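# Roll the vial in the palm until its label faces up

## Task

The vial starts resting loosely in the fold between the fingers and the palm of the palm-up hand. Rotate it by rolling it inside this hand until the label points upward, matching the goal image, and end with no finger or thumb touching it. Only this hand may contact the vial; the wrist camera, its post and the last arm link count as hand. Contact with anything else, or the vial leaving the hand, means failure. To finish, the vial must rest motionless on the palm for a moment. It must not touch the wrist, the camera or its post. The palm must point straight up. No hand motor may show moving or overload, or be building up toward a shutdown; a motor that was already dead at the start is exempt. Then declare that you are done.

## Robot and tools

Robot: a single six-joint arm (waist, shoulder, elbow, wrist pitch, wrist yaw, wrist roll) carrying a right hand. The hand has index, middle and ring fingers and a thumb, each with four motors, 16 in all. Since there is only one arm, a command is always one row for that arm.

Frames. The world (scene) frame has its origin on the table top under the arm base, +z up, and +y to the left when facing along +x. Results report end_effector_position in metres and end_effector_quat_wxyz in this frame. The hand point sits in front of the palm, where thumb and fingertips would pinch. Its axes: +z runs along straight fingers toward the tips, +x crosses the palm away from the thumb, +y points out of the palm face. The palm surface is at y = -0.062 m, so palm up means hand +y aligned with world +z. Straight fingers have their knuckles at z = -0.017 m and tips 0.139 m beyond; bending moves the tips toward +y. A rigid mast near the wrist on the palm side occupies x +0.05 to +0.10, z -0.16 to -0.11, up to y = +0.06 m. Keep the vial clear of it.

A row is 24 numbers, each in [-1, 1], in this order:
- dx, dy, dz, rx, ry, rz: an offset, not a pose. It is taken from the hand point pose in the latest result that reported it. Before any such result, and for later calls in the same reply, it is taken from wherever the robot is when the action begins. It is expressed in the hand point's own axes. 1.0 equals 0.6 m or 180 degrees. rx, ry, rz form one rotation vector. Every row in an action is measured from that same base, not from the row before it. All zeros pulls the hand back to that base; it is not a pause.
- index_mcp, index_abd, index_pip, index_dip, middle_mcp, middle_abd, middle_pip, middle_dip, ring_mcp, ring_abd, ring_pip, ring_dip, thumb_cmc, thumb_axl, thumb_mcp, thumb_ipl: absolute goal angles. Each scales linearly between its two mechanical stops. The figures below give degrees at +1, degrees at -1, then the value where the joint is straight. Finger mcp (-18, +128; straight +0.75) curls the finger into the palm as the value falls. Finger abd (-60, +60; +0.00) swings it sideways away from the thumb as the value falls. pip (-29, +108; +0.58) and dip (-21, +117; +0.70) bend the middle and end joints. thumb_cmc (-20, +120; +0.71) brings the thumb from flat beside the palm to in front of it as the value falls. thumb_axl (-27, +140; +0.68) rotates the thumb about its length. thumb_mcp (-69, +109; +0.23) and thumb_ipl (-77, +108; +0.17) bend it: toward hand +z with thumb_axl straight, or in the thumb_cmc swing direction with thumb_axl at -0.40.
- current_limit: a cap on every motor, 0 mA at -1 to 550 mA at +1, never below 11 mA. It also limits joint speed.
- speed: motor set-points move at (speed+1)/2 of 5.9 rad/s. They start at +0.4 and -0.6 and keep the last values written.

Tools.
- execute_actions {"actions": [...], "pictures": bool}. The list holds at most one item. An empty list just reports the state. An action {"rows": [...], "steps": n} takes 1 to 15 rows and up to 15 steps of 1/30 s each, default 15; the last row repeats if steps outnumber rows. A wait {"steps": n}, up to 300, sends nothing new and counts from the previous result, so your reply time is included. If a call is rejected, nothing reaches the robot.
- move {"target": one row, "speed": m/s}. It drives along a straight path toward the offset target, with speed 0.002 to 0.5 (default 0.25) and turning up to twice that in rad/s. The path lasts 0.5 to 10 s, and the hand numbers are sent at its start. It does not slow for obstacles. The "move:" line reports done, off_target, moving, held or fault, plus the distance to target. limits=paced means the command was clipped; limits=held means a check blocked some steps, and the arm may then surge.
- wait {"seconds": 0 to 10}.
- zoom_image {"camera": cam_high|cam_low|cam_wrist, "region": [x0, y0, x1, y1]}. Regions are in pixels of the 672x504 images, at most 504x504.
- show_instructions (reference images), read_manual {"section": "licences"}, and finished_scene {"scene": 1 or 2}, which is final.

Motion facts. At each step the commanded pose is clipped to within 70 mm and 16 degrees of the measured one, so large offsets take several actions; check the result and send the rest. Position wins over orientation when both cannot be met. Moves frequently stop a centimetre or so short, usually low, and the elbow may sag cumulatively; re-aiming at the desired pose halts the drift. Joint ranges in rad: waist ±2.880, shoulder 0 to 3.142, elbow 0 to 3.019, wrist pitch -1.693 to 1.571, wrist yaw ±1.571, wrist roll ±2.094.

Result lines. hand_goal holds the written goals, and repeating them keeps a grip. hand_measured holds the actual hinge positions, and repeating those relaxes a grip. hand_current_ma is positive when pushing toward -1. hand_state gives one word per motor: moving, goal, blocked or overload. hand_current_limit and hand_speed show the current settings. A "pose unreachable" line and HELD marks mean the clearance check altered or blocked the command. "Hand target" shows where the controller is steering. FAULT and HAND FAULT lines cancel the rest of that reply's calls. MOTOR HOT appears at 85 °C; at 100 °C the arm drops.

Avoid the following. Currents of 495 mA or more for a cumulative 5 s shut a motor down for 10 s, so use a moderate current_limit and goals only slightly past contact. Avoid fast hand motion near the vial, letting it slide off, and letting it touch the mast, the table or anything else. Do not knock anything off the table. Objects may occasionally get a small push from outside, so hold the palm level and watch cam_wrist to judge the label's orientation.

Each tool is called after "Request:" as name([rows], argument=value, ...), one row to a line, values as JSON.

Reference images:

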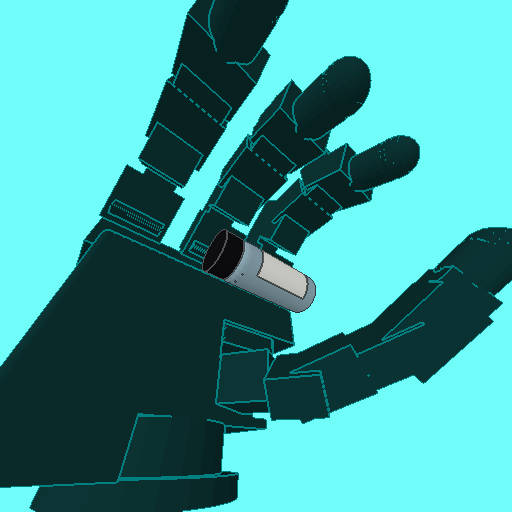

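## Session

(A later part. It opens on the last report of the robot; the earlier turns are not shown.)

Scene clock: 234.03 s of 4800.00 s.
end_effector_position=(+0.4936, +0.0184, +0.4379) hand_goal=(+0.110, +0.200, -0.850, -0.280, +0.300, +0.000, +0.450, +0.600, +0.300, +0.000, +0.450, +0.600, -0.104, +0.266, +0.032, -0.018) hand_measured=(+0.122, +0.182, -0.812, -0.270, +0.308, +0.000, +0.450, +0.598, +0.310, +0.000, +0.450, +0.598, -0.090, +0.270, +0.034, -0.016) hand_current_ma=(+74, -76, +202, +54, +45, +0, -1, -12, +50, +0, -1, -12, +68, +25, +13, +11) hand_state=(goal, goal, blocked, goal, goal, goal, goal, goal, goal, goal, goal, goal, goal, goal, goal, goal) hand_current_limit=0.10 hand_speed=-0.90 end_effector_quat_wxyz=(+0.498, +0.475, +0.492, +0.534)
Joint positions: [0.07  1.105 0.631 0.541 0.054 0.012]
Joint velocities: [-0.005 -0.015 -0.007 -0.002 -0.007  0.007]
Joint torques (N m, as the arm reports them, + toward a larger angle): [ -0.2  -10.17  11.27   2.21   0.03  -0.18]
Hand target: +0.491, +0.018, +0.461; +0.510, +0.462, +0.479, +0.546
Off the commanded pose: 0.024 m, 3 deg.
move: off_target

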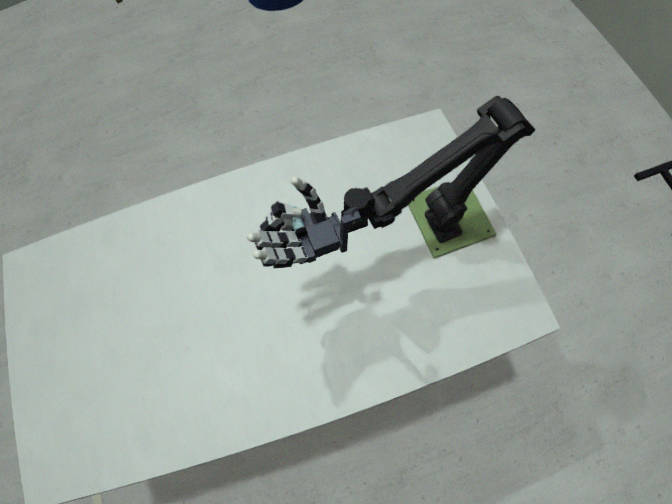

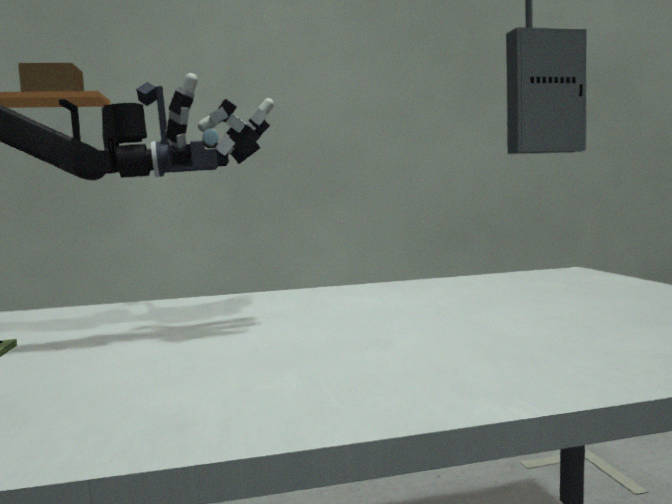

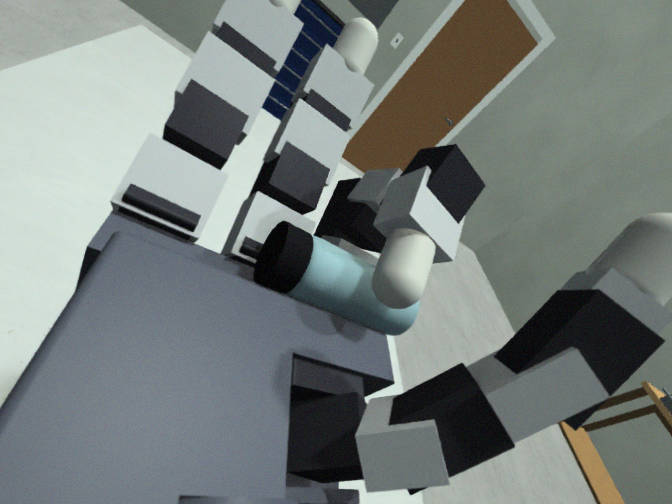

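Request:
move(target=[0,0.04,0,-0.0156,0,0, 0.11,0.2,-0.5,-0.28, 0.3,0,0.45,0.6, 0.3,0,0.45,0.6, 0.571,0.497,0.33,-0.3, 0.1,-0.6], speed=0.1)

Request:
move(target=[0,0.04,0,-0.0156,0,0, 0.11,0,-0.5,-0.63, 0.3,0,0.45,0.6, 0.3,0,0.45,0.6, 0.571,0.497,0.28,-0.968, 0.1,-0.6], speed=0.1)

Request:
zoom_image(camera="cam_high", region=[250, 170, 340, 260])

Request:
zoom_image(camera="cam_low", region=[170, 80, 270, 180])

Scene clock: 252.37 s of 4800.00 s.
end_effector_position=(+0.4936, +0.0184, +0.4379) hand_goal=(+0.110, +0.200, -0.500, -0.280, +0.300, +0.000, +0.450, +0.600, +0.300, +0.000, +0.450, +0.600, +0.572, +0.498, +0.330, -0.300) hand_measured=(+0.120, +0.196, -0.506, -0.278, +0.308, +0.000, +0.450, +0.598, +0.310, +0.000, +0.450, +0.598, +0.582, +0.496, +0.330, -0.298) hand_current_ma=(+63, -13, -32, +11, +45, +0, -1, -12, +50, +0, -1, -12, +49, -12, -3, +15) hand_state=(goal, goal, goal, goal, goal, goal, goal, goal, goal, goal, goal, goal, goal, goal, goal, goal) hand_current_limit=0.10 hand_speed=-0.60 end_effector_quat_wxyz=(+0.498, +0.475, +0.492, +0.534)
Joint positions: [0.07  1.105 0.631 0.541 0.054 0.012]
Joint velocities: [-0.005  0.005 -0.007  0.007 -0.007 -0.037]
Joint torques (N m, as the arm reports them, + toward a larger angle): [  0.68 -10.64  11.26   2.17   0.03  -0.2 ]
Hand target: +0.491, +0.018, +0.461; +0.510, +0.462, +0.479, +0.546
Off the commanded pose: 0.024 m, 3 deg.
After step 90, 14.37 s passed at rest.
move: off_target

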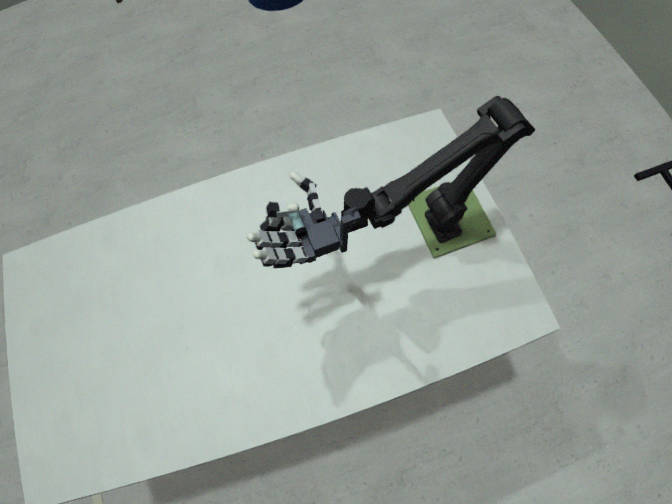

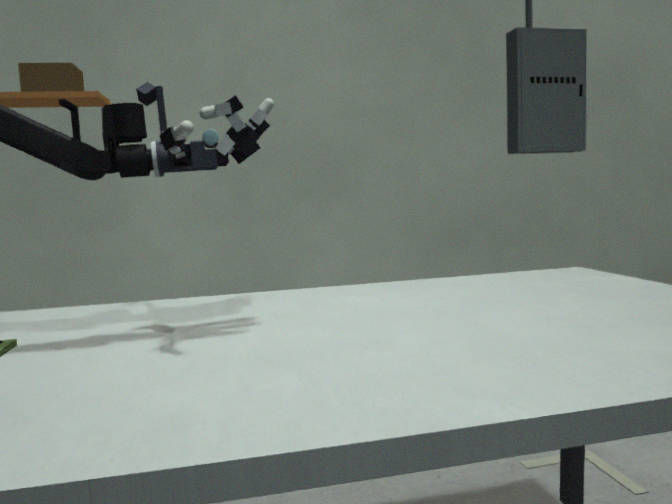

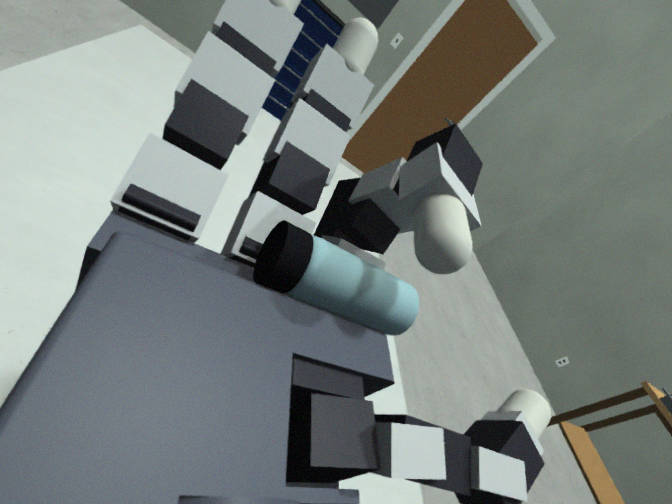

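Scene clock: 253.60 s of 4800.00 s.
end_effector_position=(+0.4936, +0.0184, +0.4379) hand_goal=(+0.110, +0.000, -0.500, -0.630, +0.300, +0.000, +0.450, +0.600, +0.300, +0.000, +0.450, +0.600, +0.572, +0.498, +0.280, -0.968) hand_measured=(+0.120, +0.004, -0.506, -0.628, +0.308, +0.000, +0.450, +0.598, +0.310, +0.000, +0.450, +0.598, +0.582, +0.498, +0.284, -0.966) hand_current_ma=(+63, +16, -31, +11, +45, +0, -1, -12, +50, +0, -1, -12, +49, -6, +26, +12) hand_state=(goal, goal, goal, goal, goal, goal, goal, goal, goal, goal, goal, goal, goal, goal, goal, goal) hand_current_limit=0.10 hand_speed=-0.60 end_effector_quat_wxyz=(+0.498, +0.475, +0.492, +0.534)
Joint positions: [0.07  1.105 0.631 0.541 0.054 0.012]
Joint velocities: [ 0.005 -0.005  0.002 -0.002  0.037  0.037]
Joint torques (N m, as the arm reports them, + toward a larger angle): [  0.03 -10.41  11.39   2.16   0.    -0.21]
Hand target: +0.491, +0.018, +0.461; +0.510, +0.462, +0.479, +0.546
Off the commanded pose: 0.024 m, 3 deg.
move: off_target

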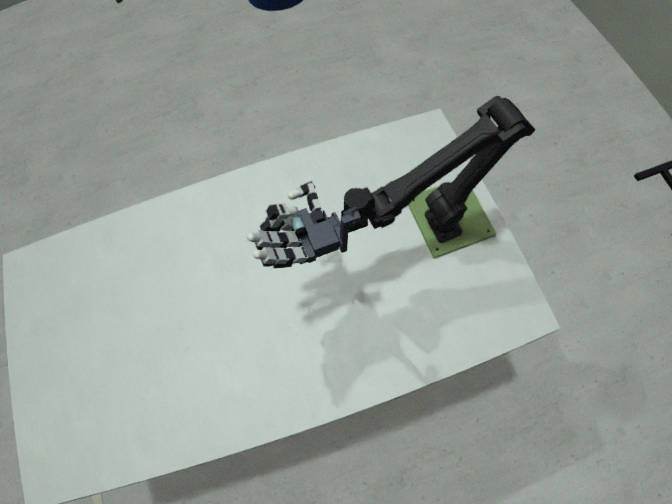

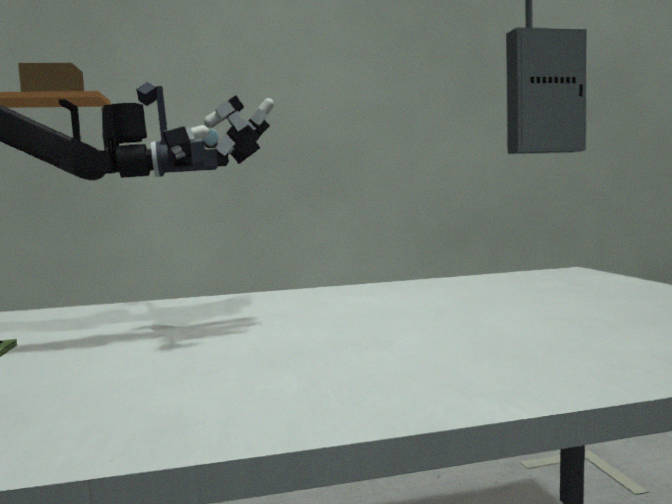

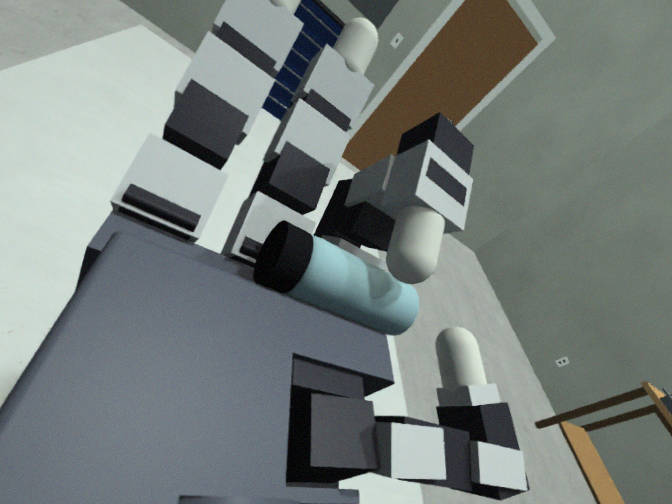

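Region (250, 170, 340, 260) of cam_high's 672x504 image, scaled by 5.600, with more detail than that image has.

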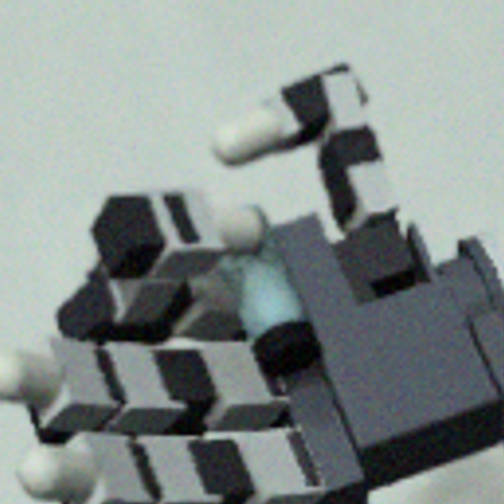

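Region (170, 80, 270, 180) of cam_low's 672x504 image, scaled by 5.040, with more detail than that image has.

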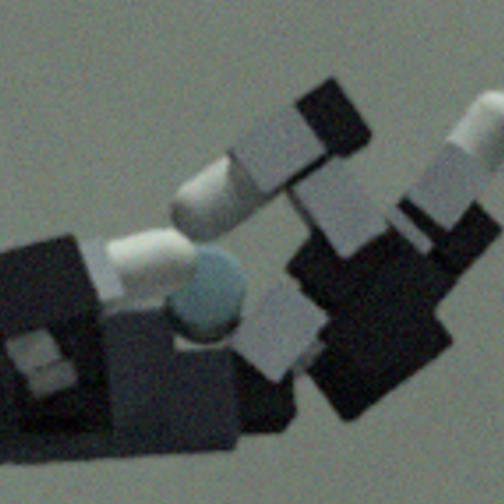

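Request:
execute_actions([
  {"rows":[[0,0.04,0,-0.0156,0,0, 0.11,0,-0.63,-0.63, 0.3,0,0.45,0.6, 0.3,0,0.45,0.6, 0.571,0.54,0.08,-0.99, 0.1,-0.8]],"steps":11},
], pictures=false)

Request:
move(target=[0,0.04,0,-0.0156,0,0, 0.11,0,-0.85,-0.28, 0.3,0,0.45,0.6, 0.3,0,0.45,0.6, 0.571,0.54,0.08,-0.99, 0.1,-0.85], speed=0.1)

Request:
move(target=[0,0.04,0,-0.0156,0,0, 0.11,0.015,-0.85,-0.28, 0.3,0,0.45,0.6, 0.3,0,0.45,0.6, 0.571,0.54,0.0,-0.99, 0.1,-0.9], speed=0.1)

Scene clock: 260.83 s of 4800.00 s.
end_effector_position=(+0.4936, +0.0184, +0.4379) hand_goal=(+0.110, +0.000, -0.630, -0.630, +0.300, +0.000, +0.450, +0.600, +0.300, +0.000, +0.450, +0.600, +0.572, +0.540, +0.080, -0.990) hand_measured=(+0.122, +0.002, -0.580, -0.622, +0.308, +0.000, +0.450, +0.598, +0.310, +0.000, +0.450, +0.598, +0.582, +0.540, +0.172, -0.988) hand_current_ma=(+81, +12, +264, +43, +45, +0, -1, -12, +50, +0, -1, -12, +49, -2, +42, +12) hand_state=(goal, goal, moving, goal, goal, goal, goal, goal, goal, goal, goal, goal, goal, goal, moving, goal) hand_current_limit=0.10 hand_speed=-0.80 end_effector_quat_wxyz=(+0.498, +0.475, +0.492, +0.534)
Joint positions: [0.07  1.105 0.631 0.541 0.054 0.012]
Joint velocities: [ 0.005 -0.015  0.002  0.007 -0.081  0.037]
Joint torques (N m, as the arm reports them, + toward a larger angle): [ -0.05 -10.24  11.3    2.26   0.04  -0.17]
Hand target: +0.491, +0.018, +0.461; +0.510, +0.462, +0.479, +0.546
Off the commanded pose: 0.024 m, 3 deg.
Steps of this call (steps 1 to 90: nothing new was sent; then 3.87 s passed at rest; steps 91 to 101: all 11 steps of this action). Readings (end_effector_position | what the end effector reports):
91: (+0.4936, +0.0184, +0.4379) | hand_goal=(+0.110, +0.000, -0.630, -0.630, +0.300, +0.000, +0.450, +0.600, +0.300, +0.000, +0.450, +0.600, +0.572, +0.540, +0.080, -0.990) hand_measured=(+0.120, +0.004, -0.506, -0.628, +0.308, +0.000, +0.450, +0.598, +0.310, +0.000, +0.450, +0.598, +0.582, +0.498, +0.284, -0.966) hand_current_ma=(+63, +16, -31, +11, +45, +0, -1, -12, +50, +0, -1, -12, +49, -6, +26, +12) hand_state=(goal, goal, moving, goal, goal, goal, goal, goal, goal, goal, goal, goal, goal, moving, moving, moving) hand_current_limit=0.10 hand_speed=-0.80
92: (+0.4936, +0.0184, +0.4379) | hand_goal=(+0.110, +0.000, -0.630, -0.630, +0.300, +0.000, +0.450, +0.600, +0.300, +0.000, +0.450, +0.600, +0.572, +0.540, +0.080, -0.990) hand_measured=(+0.120, +0.004, -0.508, -0.628, +0.308, +0.000, +0.450, +0.598, +0.310, +0.000, +0.450, +0.598, +0.582, +0.500, +0.282, -0.970) hand_current_ma=(+63, +16, +25, +11, +45, +0, -1, -12, +50, +0, -1, -12, +49, -31, +56, +36) hand_state=(goal, goal, moving, goal, goal, goal, goal, goal, goal, goal, goal, goal, goal, moving, moving, moving) hand_current_limit=0.10 hand_speed=-0.80
94: (+0.4936, +0.0184, +0.4379) | hand_goal=(+0.110, +0.000, -0.630, -0.630, +0.300, +0.000, +0.450, +0.600, +0.300, +0.000, +0.450, +0.600, +0.572, +0.540, +0.080, -0.990) hand_measured=(+0.120, +0.004, -0.530, -0.628, +0.308, +0.000, +0.450, +0.598, +0.310, +0.000, +0.450, +0.598, +0.582, +0.522, +0.260, -0.984) hand_current_ma=(+63, +16, +26, +11, +45, +0, -1, -12, +50, +0, -1, -12, +49, -26, +46, +8) hand_state=(goal, goal, moving, goal, goal, goal, goal, goal, goal, goal, goal, goal, goal, moving, moving, moving) hand_current_limit=0.10 hand_speed=-0.80
98: (+0.4936, +0.0184, +0.4379) | hand_goal=(+0.110, +0.000, -0.630, -0.630, +0.300, +0.000, +0.450, +0.600, +0.300, +0.000, +0.450, +0.600, +0.572, +0.540, +0.080, -0.990) hand_measured=(+0.120, +0.004, -0.576, -0.626, +0.308, +0.000, +0.450, +0.598, +0.310, +0.000, +0.450, +0.598, +0.582, +0.540, +0.210, -0.988) hand_current_ma=(+64, +12, +219, +31, +45, +0, -1, -12, +50, +0, -1, -12, +49, -3, +43, +12) hand_state=(goal, goal, moving, moving, goal, goal, goal, goal, goal, goal, goal, goal, goal, goal, moving, goal) hand_current_limit=0.10 hand_speed=-0.80
101: the state above

Scene clock: 262.47 s of 4800.00 s.
end_effector_position=(+0.4936, +0.0184, +0.4379) hand_goal=(+0.110, +0.000, -0.850, -0.280, +0.300, +0.000, +0.450, +0.600, +0.300, +0.000, +0.450, +0.600, +0.572, +0.540, +0.080, -0.990) hand_measured=(+0.130, +0.002, -0.718, -0.270, +0.308, +0.000, +0.450, +0.598, +0.310, +0.000, +0.450, +0.598, +0.582, +0.540, +0.082, -0.988) hand_current_ma=(+118, +12, +303, +55, +45, +0, -1, -12, +50, +0, -1, -12, +49, +1, +19, +11) hand_state=(goal, goal, blocked, goal, goal, goal, goal, goal, goal, goal, goal, goal, goal, goal, goal, goal) hand_current_limit=0.10 hand_speed=-0.85 end_effector_quat_wxyz=(+0.498, +0.475, +0.492, +0.534)
Joint positions: [0.07  1.105 0.631 0.541 0.054 0.012]
Joint velocities: [-0.005  0.005 -0.012 -0.002 -0.066 -0.037]
Joint torques (N m, as the arm reports them, + toward a larger angle): [  0.41 -10.38  11.21   2.16   0.02  -0.2 ]
Hand target: +0.491, +0.018, +0.461; +0.510, +0.462, +0.479, +0.546
Off the commanded pose: 0.024 m, 3 deg.
move: off_target

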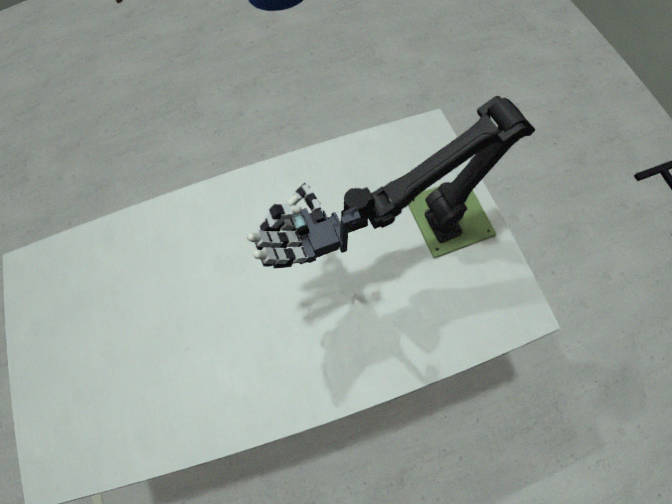

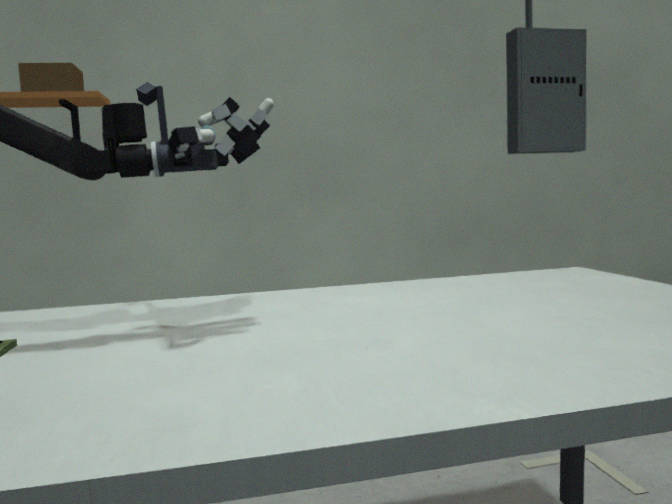

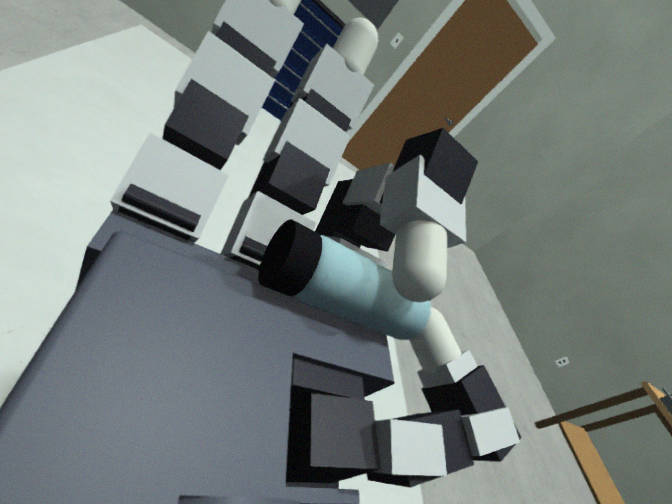

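Scene clock: 263.17 s of 4800.00 s.
end_effector_position=(+0.4936, +0.0184, +0.4379) hand_goal=(+0.110, +0.016, -0.850, -0.280, +0.300, +0.000, +0.450, +0.600, +0.300, +0.000, +0.450, +0.600, +0.572, +0.540, +0.000, -0.990) hand_measured=(+0.130, +0.006, -0.718, -0.270, +0.308, +0.000, +0.450, +0.598, +0.310, +0.000, +0.450, +0.598, +0.582, +0.540, +0.004, -0.988) hand_current_ma=(+118, -44, +303, +55, +45, +0, -1, -12, +50, +0, -1, -12, +49, +3, +25, +11) hand_state=(goal, goal, blocked, goal, goal, goal, goal, goal, goal, goal, goal, goal, goal, goal, goal, goal) hand_current_limit=0.10 hand_speed=-0.90 end_effector_quat_wxyz=(+0.498, +0.475, +0.492, +0.534)
Joint positions: [0.07  1.105 0.631 0.541 0.054 0.012]
Joint velocities: [-0.034 -0.005  0.007 -0.012 -0.007 -0.022]
Joint torques (N m, as the arm reports them, + toward a larger angle): [  0.35 -10.22  11.27   2.14   0.02  -0.22]
Hand target: +0.491, +0.018, +0.461; +0.510, +0.462, +0.479, +0.546
Off the commanded pose: 0.024 m, 3 deg.
move: off_target

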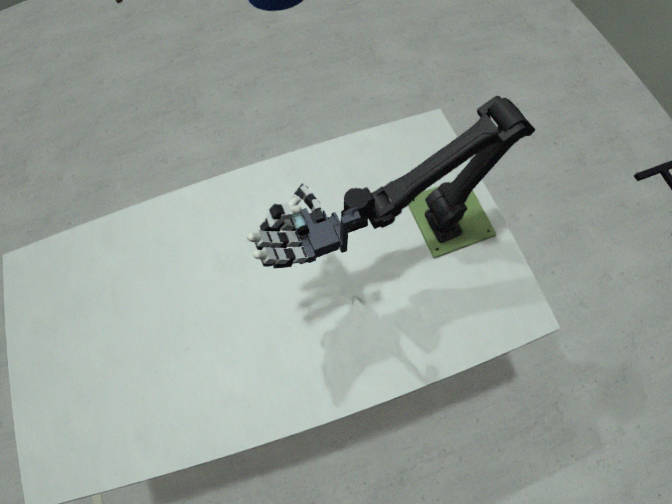

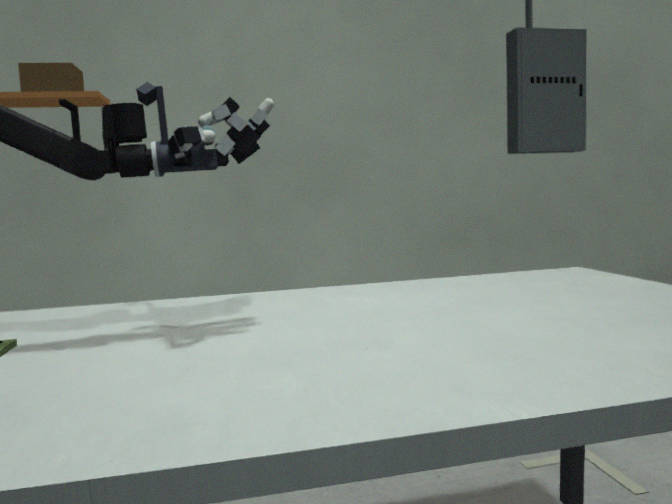

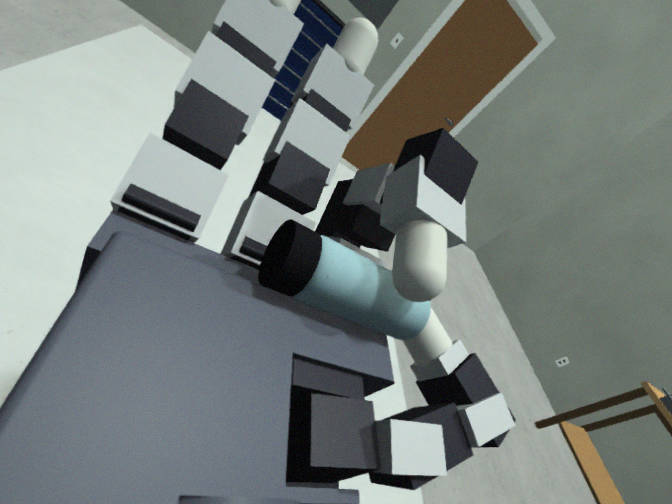

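Request:
execute_actions([
  {"rows":[[0,0.04,0,-0.0156,0,0, 0.11,0.016,-0.85,-0.28, 0.3,0,0.45,0.6, 0.3,0,0.45,0.6, 0.571,0.54,-0.008,-0.99, 0.1,-0.9],[0,0.04,0,-0.0156,0,0, 0.11,0.016,-0.85,-0.28, 0.3,0,0.45,0.6, 0.3,0,0.45,0.6, 0.571,0.54,-0.014,-0.99, 0.1,-0.9],[0,0.04,0,-0.0156,0,0, 0.11,0.024,-0.85,-0.28, 0.3,0,0.45,0.6, 0.3,0,0.45,0.6, 0.571,0.54,-0.018,-0.99, 0.1,-0.9],[0,0.04,0,-0.0156,0,0, 0.11,0.032,-0.85,-0.28, 0.3,0,0.45,0.6, 0.3,0,0.45,0.6, 0.571,0.54,-0.02,-0.99, 0.1,-0.9],[0,0.04,0,-0.0156,0,0, 0.11,0.04,-0.85,-0.28, 0.3,0,0.45,0.6, 0.3,0,0.45,0.6, 0.571,0.54,-0.022,-0.99, 0.1,-0.9],[0,0.04,0,-0.0156,0,0, 0.11,0.048,-0.85,-0.28, 0.3,0,0.45,0.6, 0.3,0,0.45,0.6, 0.571,0.54,-0.026,-0.99, 0.1,-0.9],[0,0.04,0,-0.0156,0,0, 0.11,0.056,-0.85,-0.28, 0.3,0,0.45,0.6, 0.3,0,0.45,0.6, 0.571,0.54,-0.028,-0.99, 0.1,-0.9],[0,0.04,0,-0.0156,0,0, 0.11,0.064,-0.85,-0.28, 0.3,0,0.45,0.6, 0.3,0,0.45,0.6, 0.571,0.54,-0.03,-0.99, 0.1,-0.9],[0,0.04,0,-0.0156,0,0, 0.11,0.072,-0.85,-0.28, 0.3,0,0.45,0.6, 0.3,0,0.45,0.6, 0.571,0.54,-0.034,-0.99, 0.1,-0.9],[0,0.04,0,-0.0156,0,0, 0.11,0.08,-0.85,-0.28, 0.3,0,0.45,0.6, 0.3,0,0.45,0.6, 0.571,0.54,-0.036,-0.99, 0.1,-0.9],[0,0.04,0,-0.0156,0,0, 0.11,0.088,-0.85,-0.28, 0.3,0,0.45,0.6, 0.3,0,0.45,0.6, 0.571,0.54,-0.038,-0.99, 0.1,-0.9],[0,0.04,0,-0.0156,0,0, 0.11,0.096,-0.85,-0.28, 0.3,0,0.45,0.6, 0.3,0,0.45,0.6, 0.571,0.54,-0.04,-0.99, 0.1,-0.9]],"steps":15},
])

Scene clock: 281.27 s of 4800.00 s.
end_effector_position=(+0.4936, +0.0184, +0.4379) hand_goal=(+0.110, +0.096, -0.850, -0.280, +0.300, +0.000, +0.450, +0.600, +0.300, +0.000, +0.450, +0.600, +0.572, +0.540, -0.040, -0.990) hand_measured=(+0.130, +0.082, -0.726, -0.270, +0.308, +0.000, +0.450, +0.598, +0.310, +0.000, +0.450, +0.598, +0.582, +0.542, -0.022, -0.984) hand_current_ma=(+118, -62, +303, +55, +45, +0, -1, -12, +50, +0, -1, -12, +49, +12, +120, +38) hand_state=(goal, moving, blocked, goal, goal, goal, goal, goal, goal, goal, goal, goal, goal, goal, goal, goal) hand_current_limit=0.10 hand_speed=-0.90 end_effector_quat_wxyz=(+0.498, +0.475, +0.492, +0.534)
Joint positions: [0.07  1.105 0.631 0.541 0.054 0.012]
Joint velocities: [-0.005  0.005 -0.022 -0.002  0.022  0.037]
Joint torques (N m, as the arm reports them, + toward a larger angle): [ -0.06 -10.82  11.29   2.19   0.03  -0.18]
Hand target: +0.491, +0.018, +0.461; +0.510, +0.462, +0.479, +0.546
Off the commanded pose: 0.024 m, 3 deg.
Steps of this call (steps 1 to 90: nothing new was sent; then 14.60 s passed at rest; steps 91 to 105: all 15 steps of this action). Readings (end_effector_position | what the end effector reports):
91: (+0.4936, +0.0184, +0.4379) | hand_goal=(+0.110, +0.016, -0.850, -0.280, +0.300, +0.000, +0.450, +0.600, +0.300, +0.000, +0.450, +0.600, +0.572, +0.540, -0.008, -0.990) hand_measured=(+0.130, +0.006, -0.718, -0.270, +0.308, +0.000, +0.450, +0.598, +0.310, +0.000, +0.450, +0.598, +0.582, +0.540, +0.004, -0.988) hand_current_ma=(+118, -44, +302, +55, +45, +0, -1, -12, +50, +0, -1, -12, +49, +3, +25, +11) hand_state=(goal, goal, blocked, goal, goal, goal, goal, goal, goal, goal, goal, goal, goal, goal, moving, goal) hand_current_limit=0.10 hand_speed=-0.90
92: (+0.4936, +0.0184, +0.4379) | hand_goal=(+0.110, +0.016, -0.850, -0.280, +0.300, +0.000, +0.450, +0.600, +0.300, +0.000, +0.450, +0.600, +0.572, +0.540, -0.014, -0.990) hand_measured=(+0.130, +0.006, -0.718, -0.270, +0.308, +0.000, +0.450, +0.598, +0.310, +0.000, +0.450, +0.598, +0.582, +0.540, +0.004, -0.988) hand_current_ma=(+118, -44, +303, +55, +45, +0, -1, -12, +50, +0, -1, -12, +49, +3, +61, +11) hand_state=(goal, goal, blocked, goal, goal, goal, goal, goal, goal, goal, goal, goal, goal, goal, moving, goal) hand_current_limit=0.10 hand_speed=-0.90
94: (+0.4936, +0.0184, +0.4379) | hand_goal=(+0.110, +0.032, -0.850, -0.280, +0.300, +0.000, +0.450, +0.600, +0.300, +0.000, +0.450, +0.600, +0.572, +0.540, -0.020, -0.990) hand_measured=(+0.130, +0.008, -0.718, -0.270, +0.308, +0.000, +0.450, +0.598, +0.310, +0.000, +0.450, +0.598, +0.582, +0.540, +0.000, -0.988) hand_current_ma=(+118, -58, +299, +55, +45, +0, -1, -12, +50, +0, -1, -12, +49, +7, +121, +20) hand_state=(goal, moving, blocked, goal, goal, goal, goal, goal, goal, goal, goal, goal, goal, goal, moving, moving) hand_current_limit=0.10 hand_speed=-0.90
98: (+0.4936, +0.0184, +0.4379) | hand_goal=(+0.110, +0.064, -0.850, -0.280, +0.300, +0.000, +0.450, +0.600, +0.300, +0.000, +0.450, +0.600, +0.572, +0.540, -0.030, -0.990) hand_measured=(+0.130, +0.032, -0.720, -0.270, +0.308, +0.000, +0.450, +0.598, +0.310, +0.000, +0.450, +0.598, +0.582, +0.542, -0.008, -0.986) hand_current_ma=(+118, -70, +296, +55, +45, +0, -1, -12, +50, +0, -1, -12, +49, +8, +116, +32) hand_state=(goal, moving, moving, goal, goal, goal, goal, goal, goal, goal, goal, goal, goal, goal, moving, goal) hand_current_limit=0.10 hand_speed=-0.90
105: the state above

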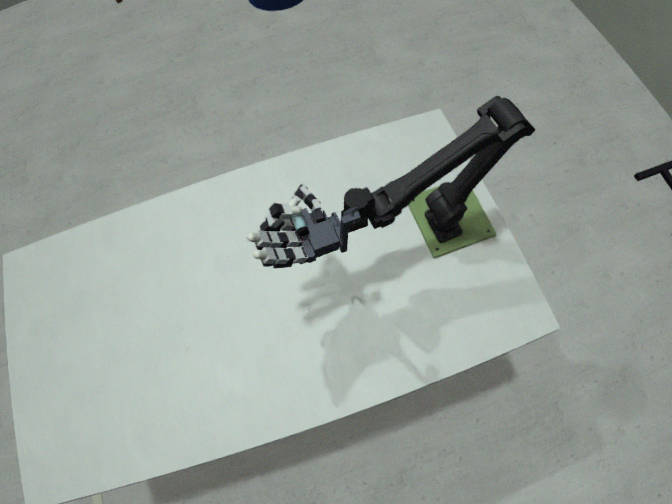

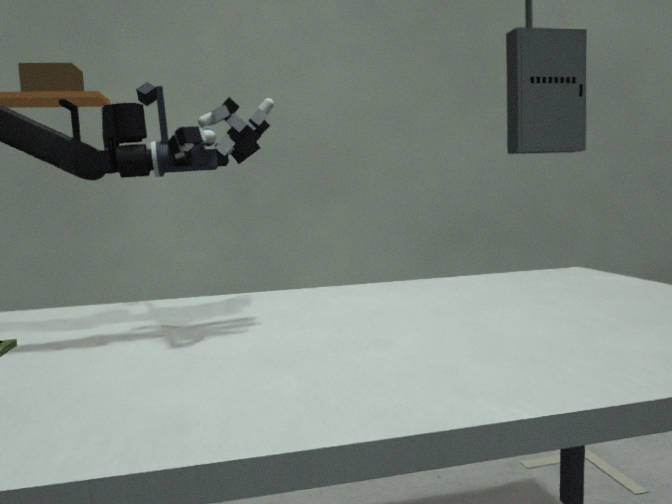

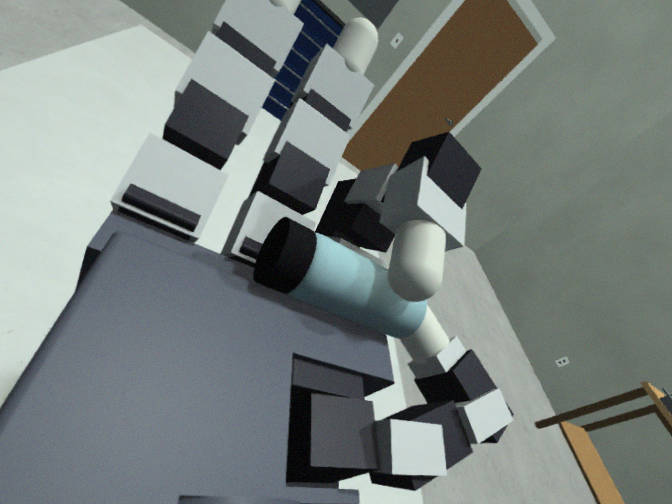

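Request:
execute_actions(actions=[])

Scene clock: 294.67 s of 4800.00 s.
end_effector_position=(+0.4936, +0.0184, +0.4379) hand_goal=(+0.110, +0.096, -0.850, -0.280, +0.300, +0.000, +0.450, +0.600, +0.300, +0.000, +0.450, +0.600, +0.572, +0.540, -0.040, -0.990) hand_measured=(+0.130, +0.082, -0.726, -0.270, +0.308, +0.000, +0.450, +0.598, +0.310, +0.000, +0.450, +0.598, +0.582, +0.542, -0.022, -0.984) hand_current_ma=(+118, -60, +302, +55, +45, +0, -1, -12, +50, +0, -1, -12, +49, +11, +119, +38) hand_state=(goal, goal, blocked, goal, goal, goal, goal, goal, goal, goal, goal, goal, goal, goal, goal, goal) hand_current_limit=0.10 hand_speed=-0.90 end_effector_quat_wxyz=(+0.498, +0.475, +0.492, +0.534)
Joint positions: [0.07  1.105 0.631 0.541 0.054 0.012]
Joint velocities: [-0.005 -0.005 -0.002  0.002  0.037 -0.022]
Joint torques (N m, as the arm reports them, + toward a larger angle): [  0.18 -11.04  11.37   2.34   0.03  -0.23]
Hand target: +0.491, +0.018, +0.461; +0.510, +0.462, +0.479, +0.546
Off the commanded pose: 0.024 m, 3 deg.
Steps of this call (steps 1 to 90: nothing new was sent; then 10.40 s passed at rest). Readings (end_effector_position | what the end effector reports):
1: (+0.4936, +0.0184, +0.4379) | hand_goal=(+0.110, +0.096, -0.850, -0.280, +0.300, +0.000, +0.450, +0.600, +0.300, +0.000, +0.450, +0.600, +0.572, +0.540, -0.040, -0.990) hand_measured=(+0.130, +0.082, -0.726, -0.270, +0.308, +0.000, +0.450, +0.598, +0.310, +0.000, +0.450, +0.598, +0.582, +0.542, -0.022, -0.984) hand_current_ma=(+118, -61, +303, +55, +45, +0, -1, -12, +50, +0, -1, -12, +49, +11, +119, +38) hand_state=(goal, goal, blocked, goal, goal, goal, goal, goal, goal, goal, goal, goal, goal, goal, goal, goal) hand_current_limit=0.10 hand_speed=-0.90
2: (+0.4936, +0.0184, +0.4379) | hand_goal=(+0.110, +0.096, -0.850, -0.280, +0.300, +0.000, +0.450, +0.600, +0.300, +0.000, +0.450, +0.600, +0.572, +0.540, -0.040, -0.990) hand_measured=(+0.130, +0.082, -0.726, -0.270, +0.308, +0.000, +0.450, +0.598, +0.310, +0.000, +0.450, +0.598, +0.582, +0.542, -0.022, -0.984) hand_current_ma=(+118, -60, +302, +55, +45, +0, -1, -12, +50, +0, -1, -12, +49, +11, +119, +38) hand_state=(goal, goal, blocked, goal, goal, goal, goal, goal, goal, goal, goal, goal, goal, goal, goal, goal) hand_current_limit=0.10 hand_speed=-0.90
4: (+0.4936, +0.0184, +0.4379) | hand_goal=(+0.110, +0.096, -0.850, -0.280, +0.300, +0.000, +0.450, +0.600, +0.300, +0.000, +0.450, +0.600, +0.572, +0.540, -0.040, -0.990) hand_measured=(+0.130, +0.082, -0.726, -0.270, +0.308, +0.000, +0.450, +0.598, +0.310, +0.000, +0.450, +0.598, +0.582, +0.542, -0.022, -0.984) hand_current_ma=(+118, -60, +302, +55, +45, +0, -1, -12, +50, +0, -1, -12, +49, +11, +119, +38) hand_state=(goal, goal, blocked, goal, goal, goal, goal, goal, goal, goal, goal, goal, goal, goal, goal, goal) hand_current_limit=0.10 hand_speed=-0.90
8: (+0.4936, +0.0184, +0.4379) | hand_goal=(+0.110, +0.096, -0.850, -0.280, +0.300, +0.000, +0.450, +0.600, +0.300, +0.000, +0.450, +0.600, +0.572, +0.540, -0.040, -0.990) hand_measured=(+0.130, +0.082, -0.726, -0.270, +0.308, +0.000, +0.450, +0.598, +0.310, +0.000, +0.450, +0.598, +0.582, +0.542, -0.022, -0.984) hand_current_ma=(+118, -60, +303, +55, +45, +0, -1, -12, +50, +0, -1, -12, +49, +11, +119, +38) hand_state=(goal, goal, blocked, goal, goal, goal, goal, goal, goal, goal, goal, goal, goal, goal, goal, goal) hand_current_limit=0.10 hand_speed=-0.90
90: the state above

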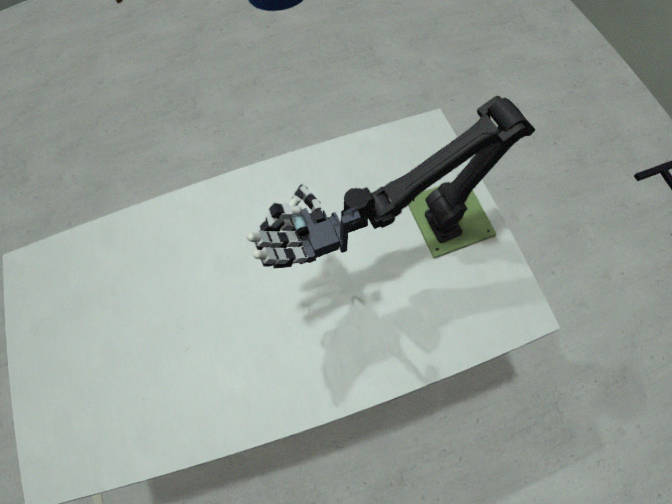

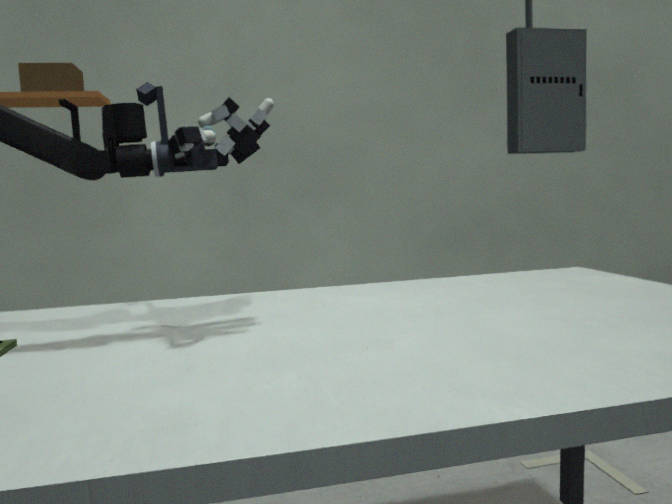

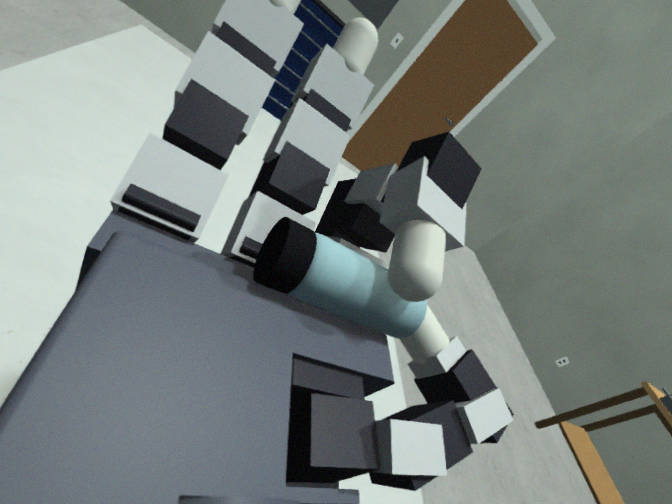

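Request:
move(target=[0,0.04,0,-0.0156,0,0,0.11,0.05,-0.4,-0.28,0.11,0.8,-0.5,-0.58,0.4,-0.3,0.45,0.6,0.571,0.54,0.06,-0.99,0.1,-0.7])

Request:
move(target=[0,0.04,0,-0.0156,0,0,0.11,0.0,-0.45,-0.63,0.0,0.8,-0.92,-0.58,0.4,-0.3,0.45,0.6,0.571,0.54,0.06,-0.99,0.1,-0.8])

Scene clock: 319.50 s of 4800.00 s.
end_effector_position=(+0.4936, +0.0184, +0.4379) hand_goal=(+0.110, +0.050, -0.400, -0.280, +0.110, +0.800, -0.500, -0.580, +0.400, -0.300, +0.450, +0.600, +0.572, +0.540, +0.060, -0.990) hand_measured=(+0.090, +0.066, -0.420, -0.280, +0.138, +0.464, -0.470, -0.578, +0.410, -0.298, +0.450, +0.598, +0.582, +0.542, +0.058, -0.988) hand_current_ma=(-126, +74, -107, -2, +182, -302, +147, +11, +51, +10, +1, -12, +49, +11, -12, +11) hand_state=(blocked, goal, blocked, goal, blocked, blocked, blocked, goal, goal, goal, goal, goal, goal, goal, goal, goal) hand_current_limit=0.10 hand_speed=-0.70 end_effector_quat_wxyz=(+0.498, +0.475, +0.492, +0.534)
Joint positions: [0.07  1.105 0.631 0.541 0.054 0.012]
Joint velocities: [ 0.005 -0.005 -0.007 -0.002 -0.11   0.051]
Joint torques (N m, as the arm reports them, + toward a larger angle): [ 0.38 -9.89 11.15  2.32  0.04 -0.22]
Hand target: +0.491, +0.018, +0.461; +0.510, +0.462, +0.479, +0.546
Off the commanded pose: 0.024 m, 3 deg.
After step 90, 19.97 s passed at rest.
move: off_target

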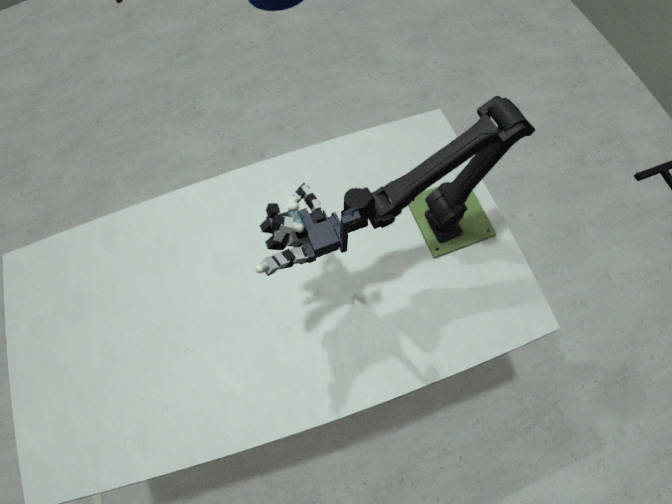

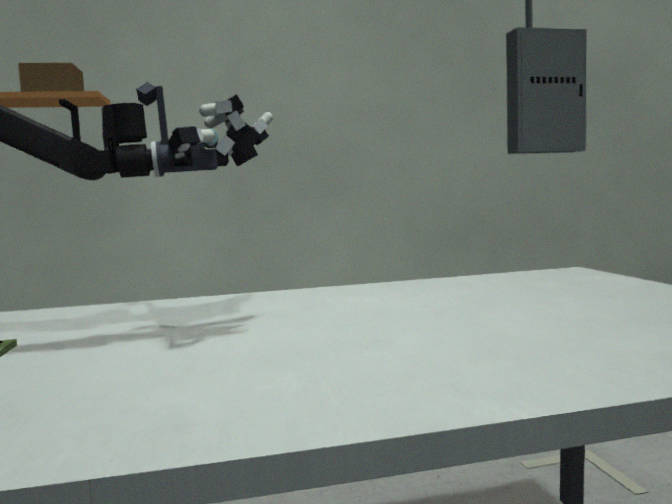

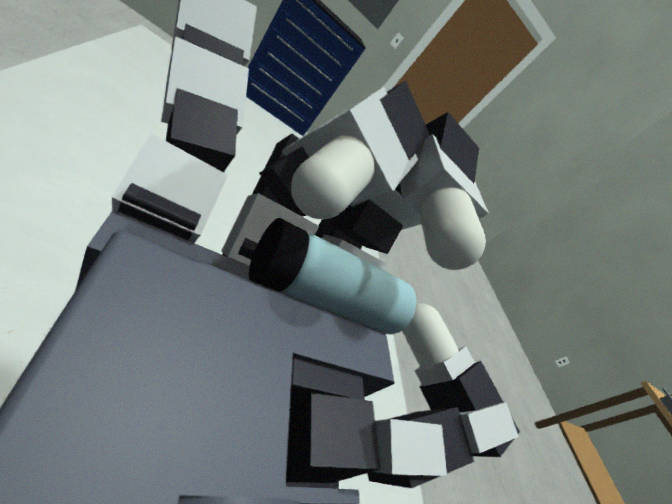

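Scene clock: 320.47 s of 4800.00 s.
end_effector_position=(+0.4936, +0.0184, +0.4379) hand_goal=(+0.110, +0.000, -0.450, -0.630, +0.000, +0.800, -0.920, -0.580, +0.400, -0.300, +0.450, +0.600, +0.572, +0.540, +0.060, -0.990) hand_measured=(+0.084, +0.024, -0.474, -0.628, +0.138, +0.468, -0.670, -0.568, +0.410, -0.298, +0.450, +0.598, +0.582, +0.542, +0.058, -0.988) hand_current_ma=(-163, +109, -125, +8, +303, -302, +302, +60, +51, +10, +1, -12, +49, +11, -12, +11) hand_state=(blocked, blocked, blocked, goal, blocked, blocked, blocked, goal, goal, goal, goal, goal, goal, goal, goal, goal) hand_current_limit=0.10 hand_speed=-0.80 end_effector_quat_wxyz=(+0.498, +0.475, +0.492, +0.534)
Joint positions: [0.07  1.105 0.631 0.541 0.054 0.012]
Joint velocities: [-0.015  0.005 -0.002  0.002 -0.051  0.037]
Joint torques (N m, as the arm reports them, + toward a larger angle): [  0.5  -10.19  11.19   2.08  -0.01  -0.21]
Hand target: +0.491, +0.018, +0.461; +0.510, +0.462, +0.479, +0.546
Off the commanded pose: 0.024 m, 3 deg.
move: off_target

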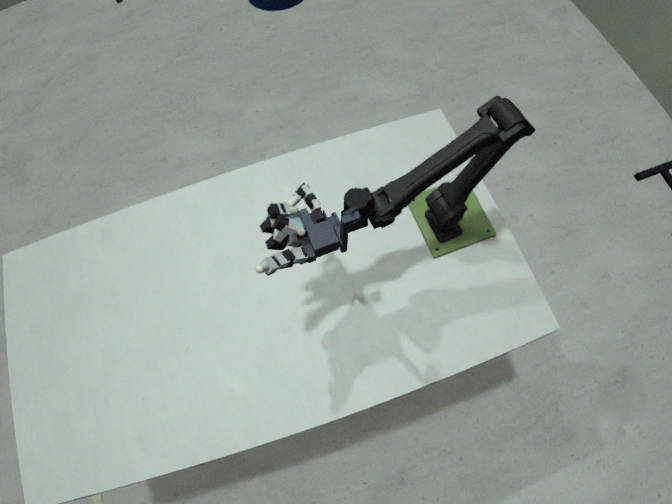

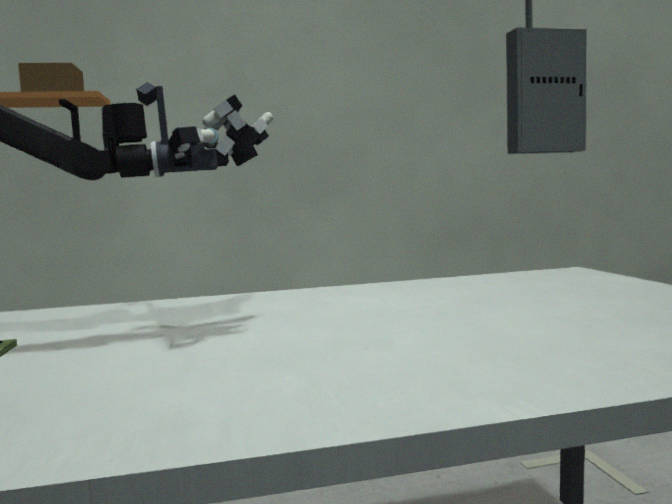

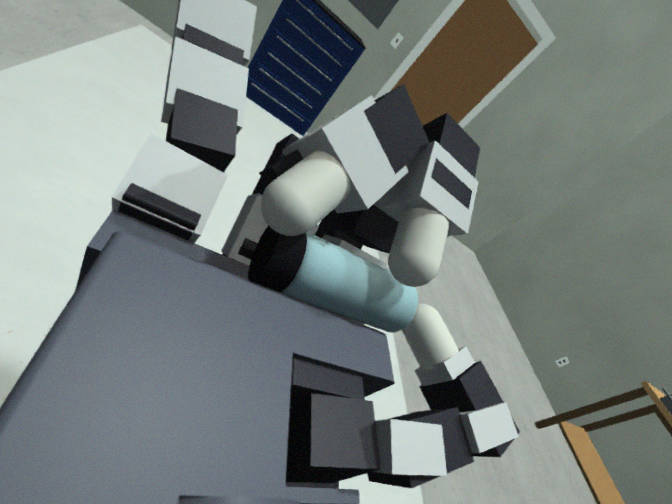

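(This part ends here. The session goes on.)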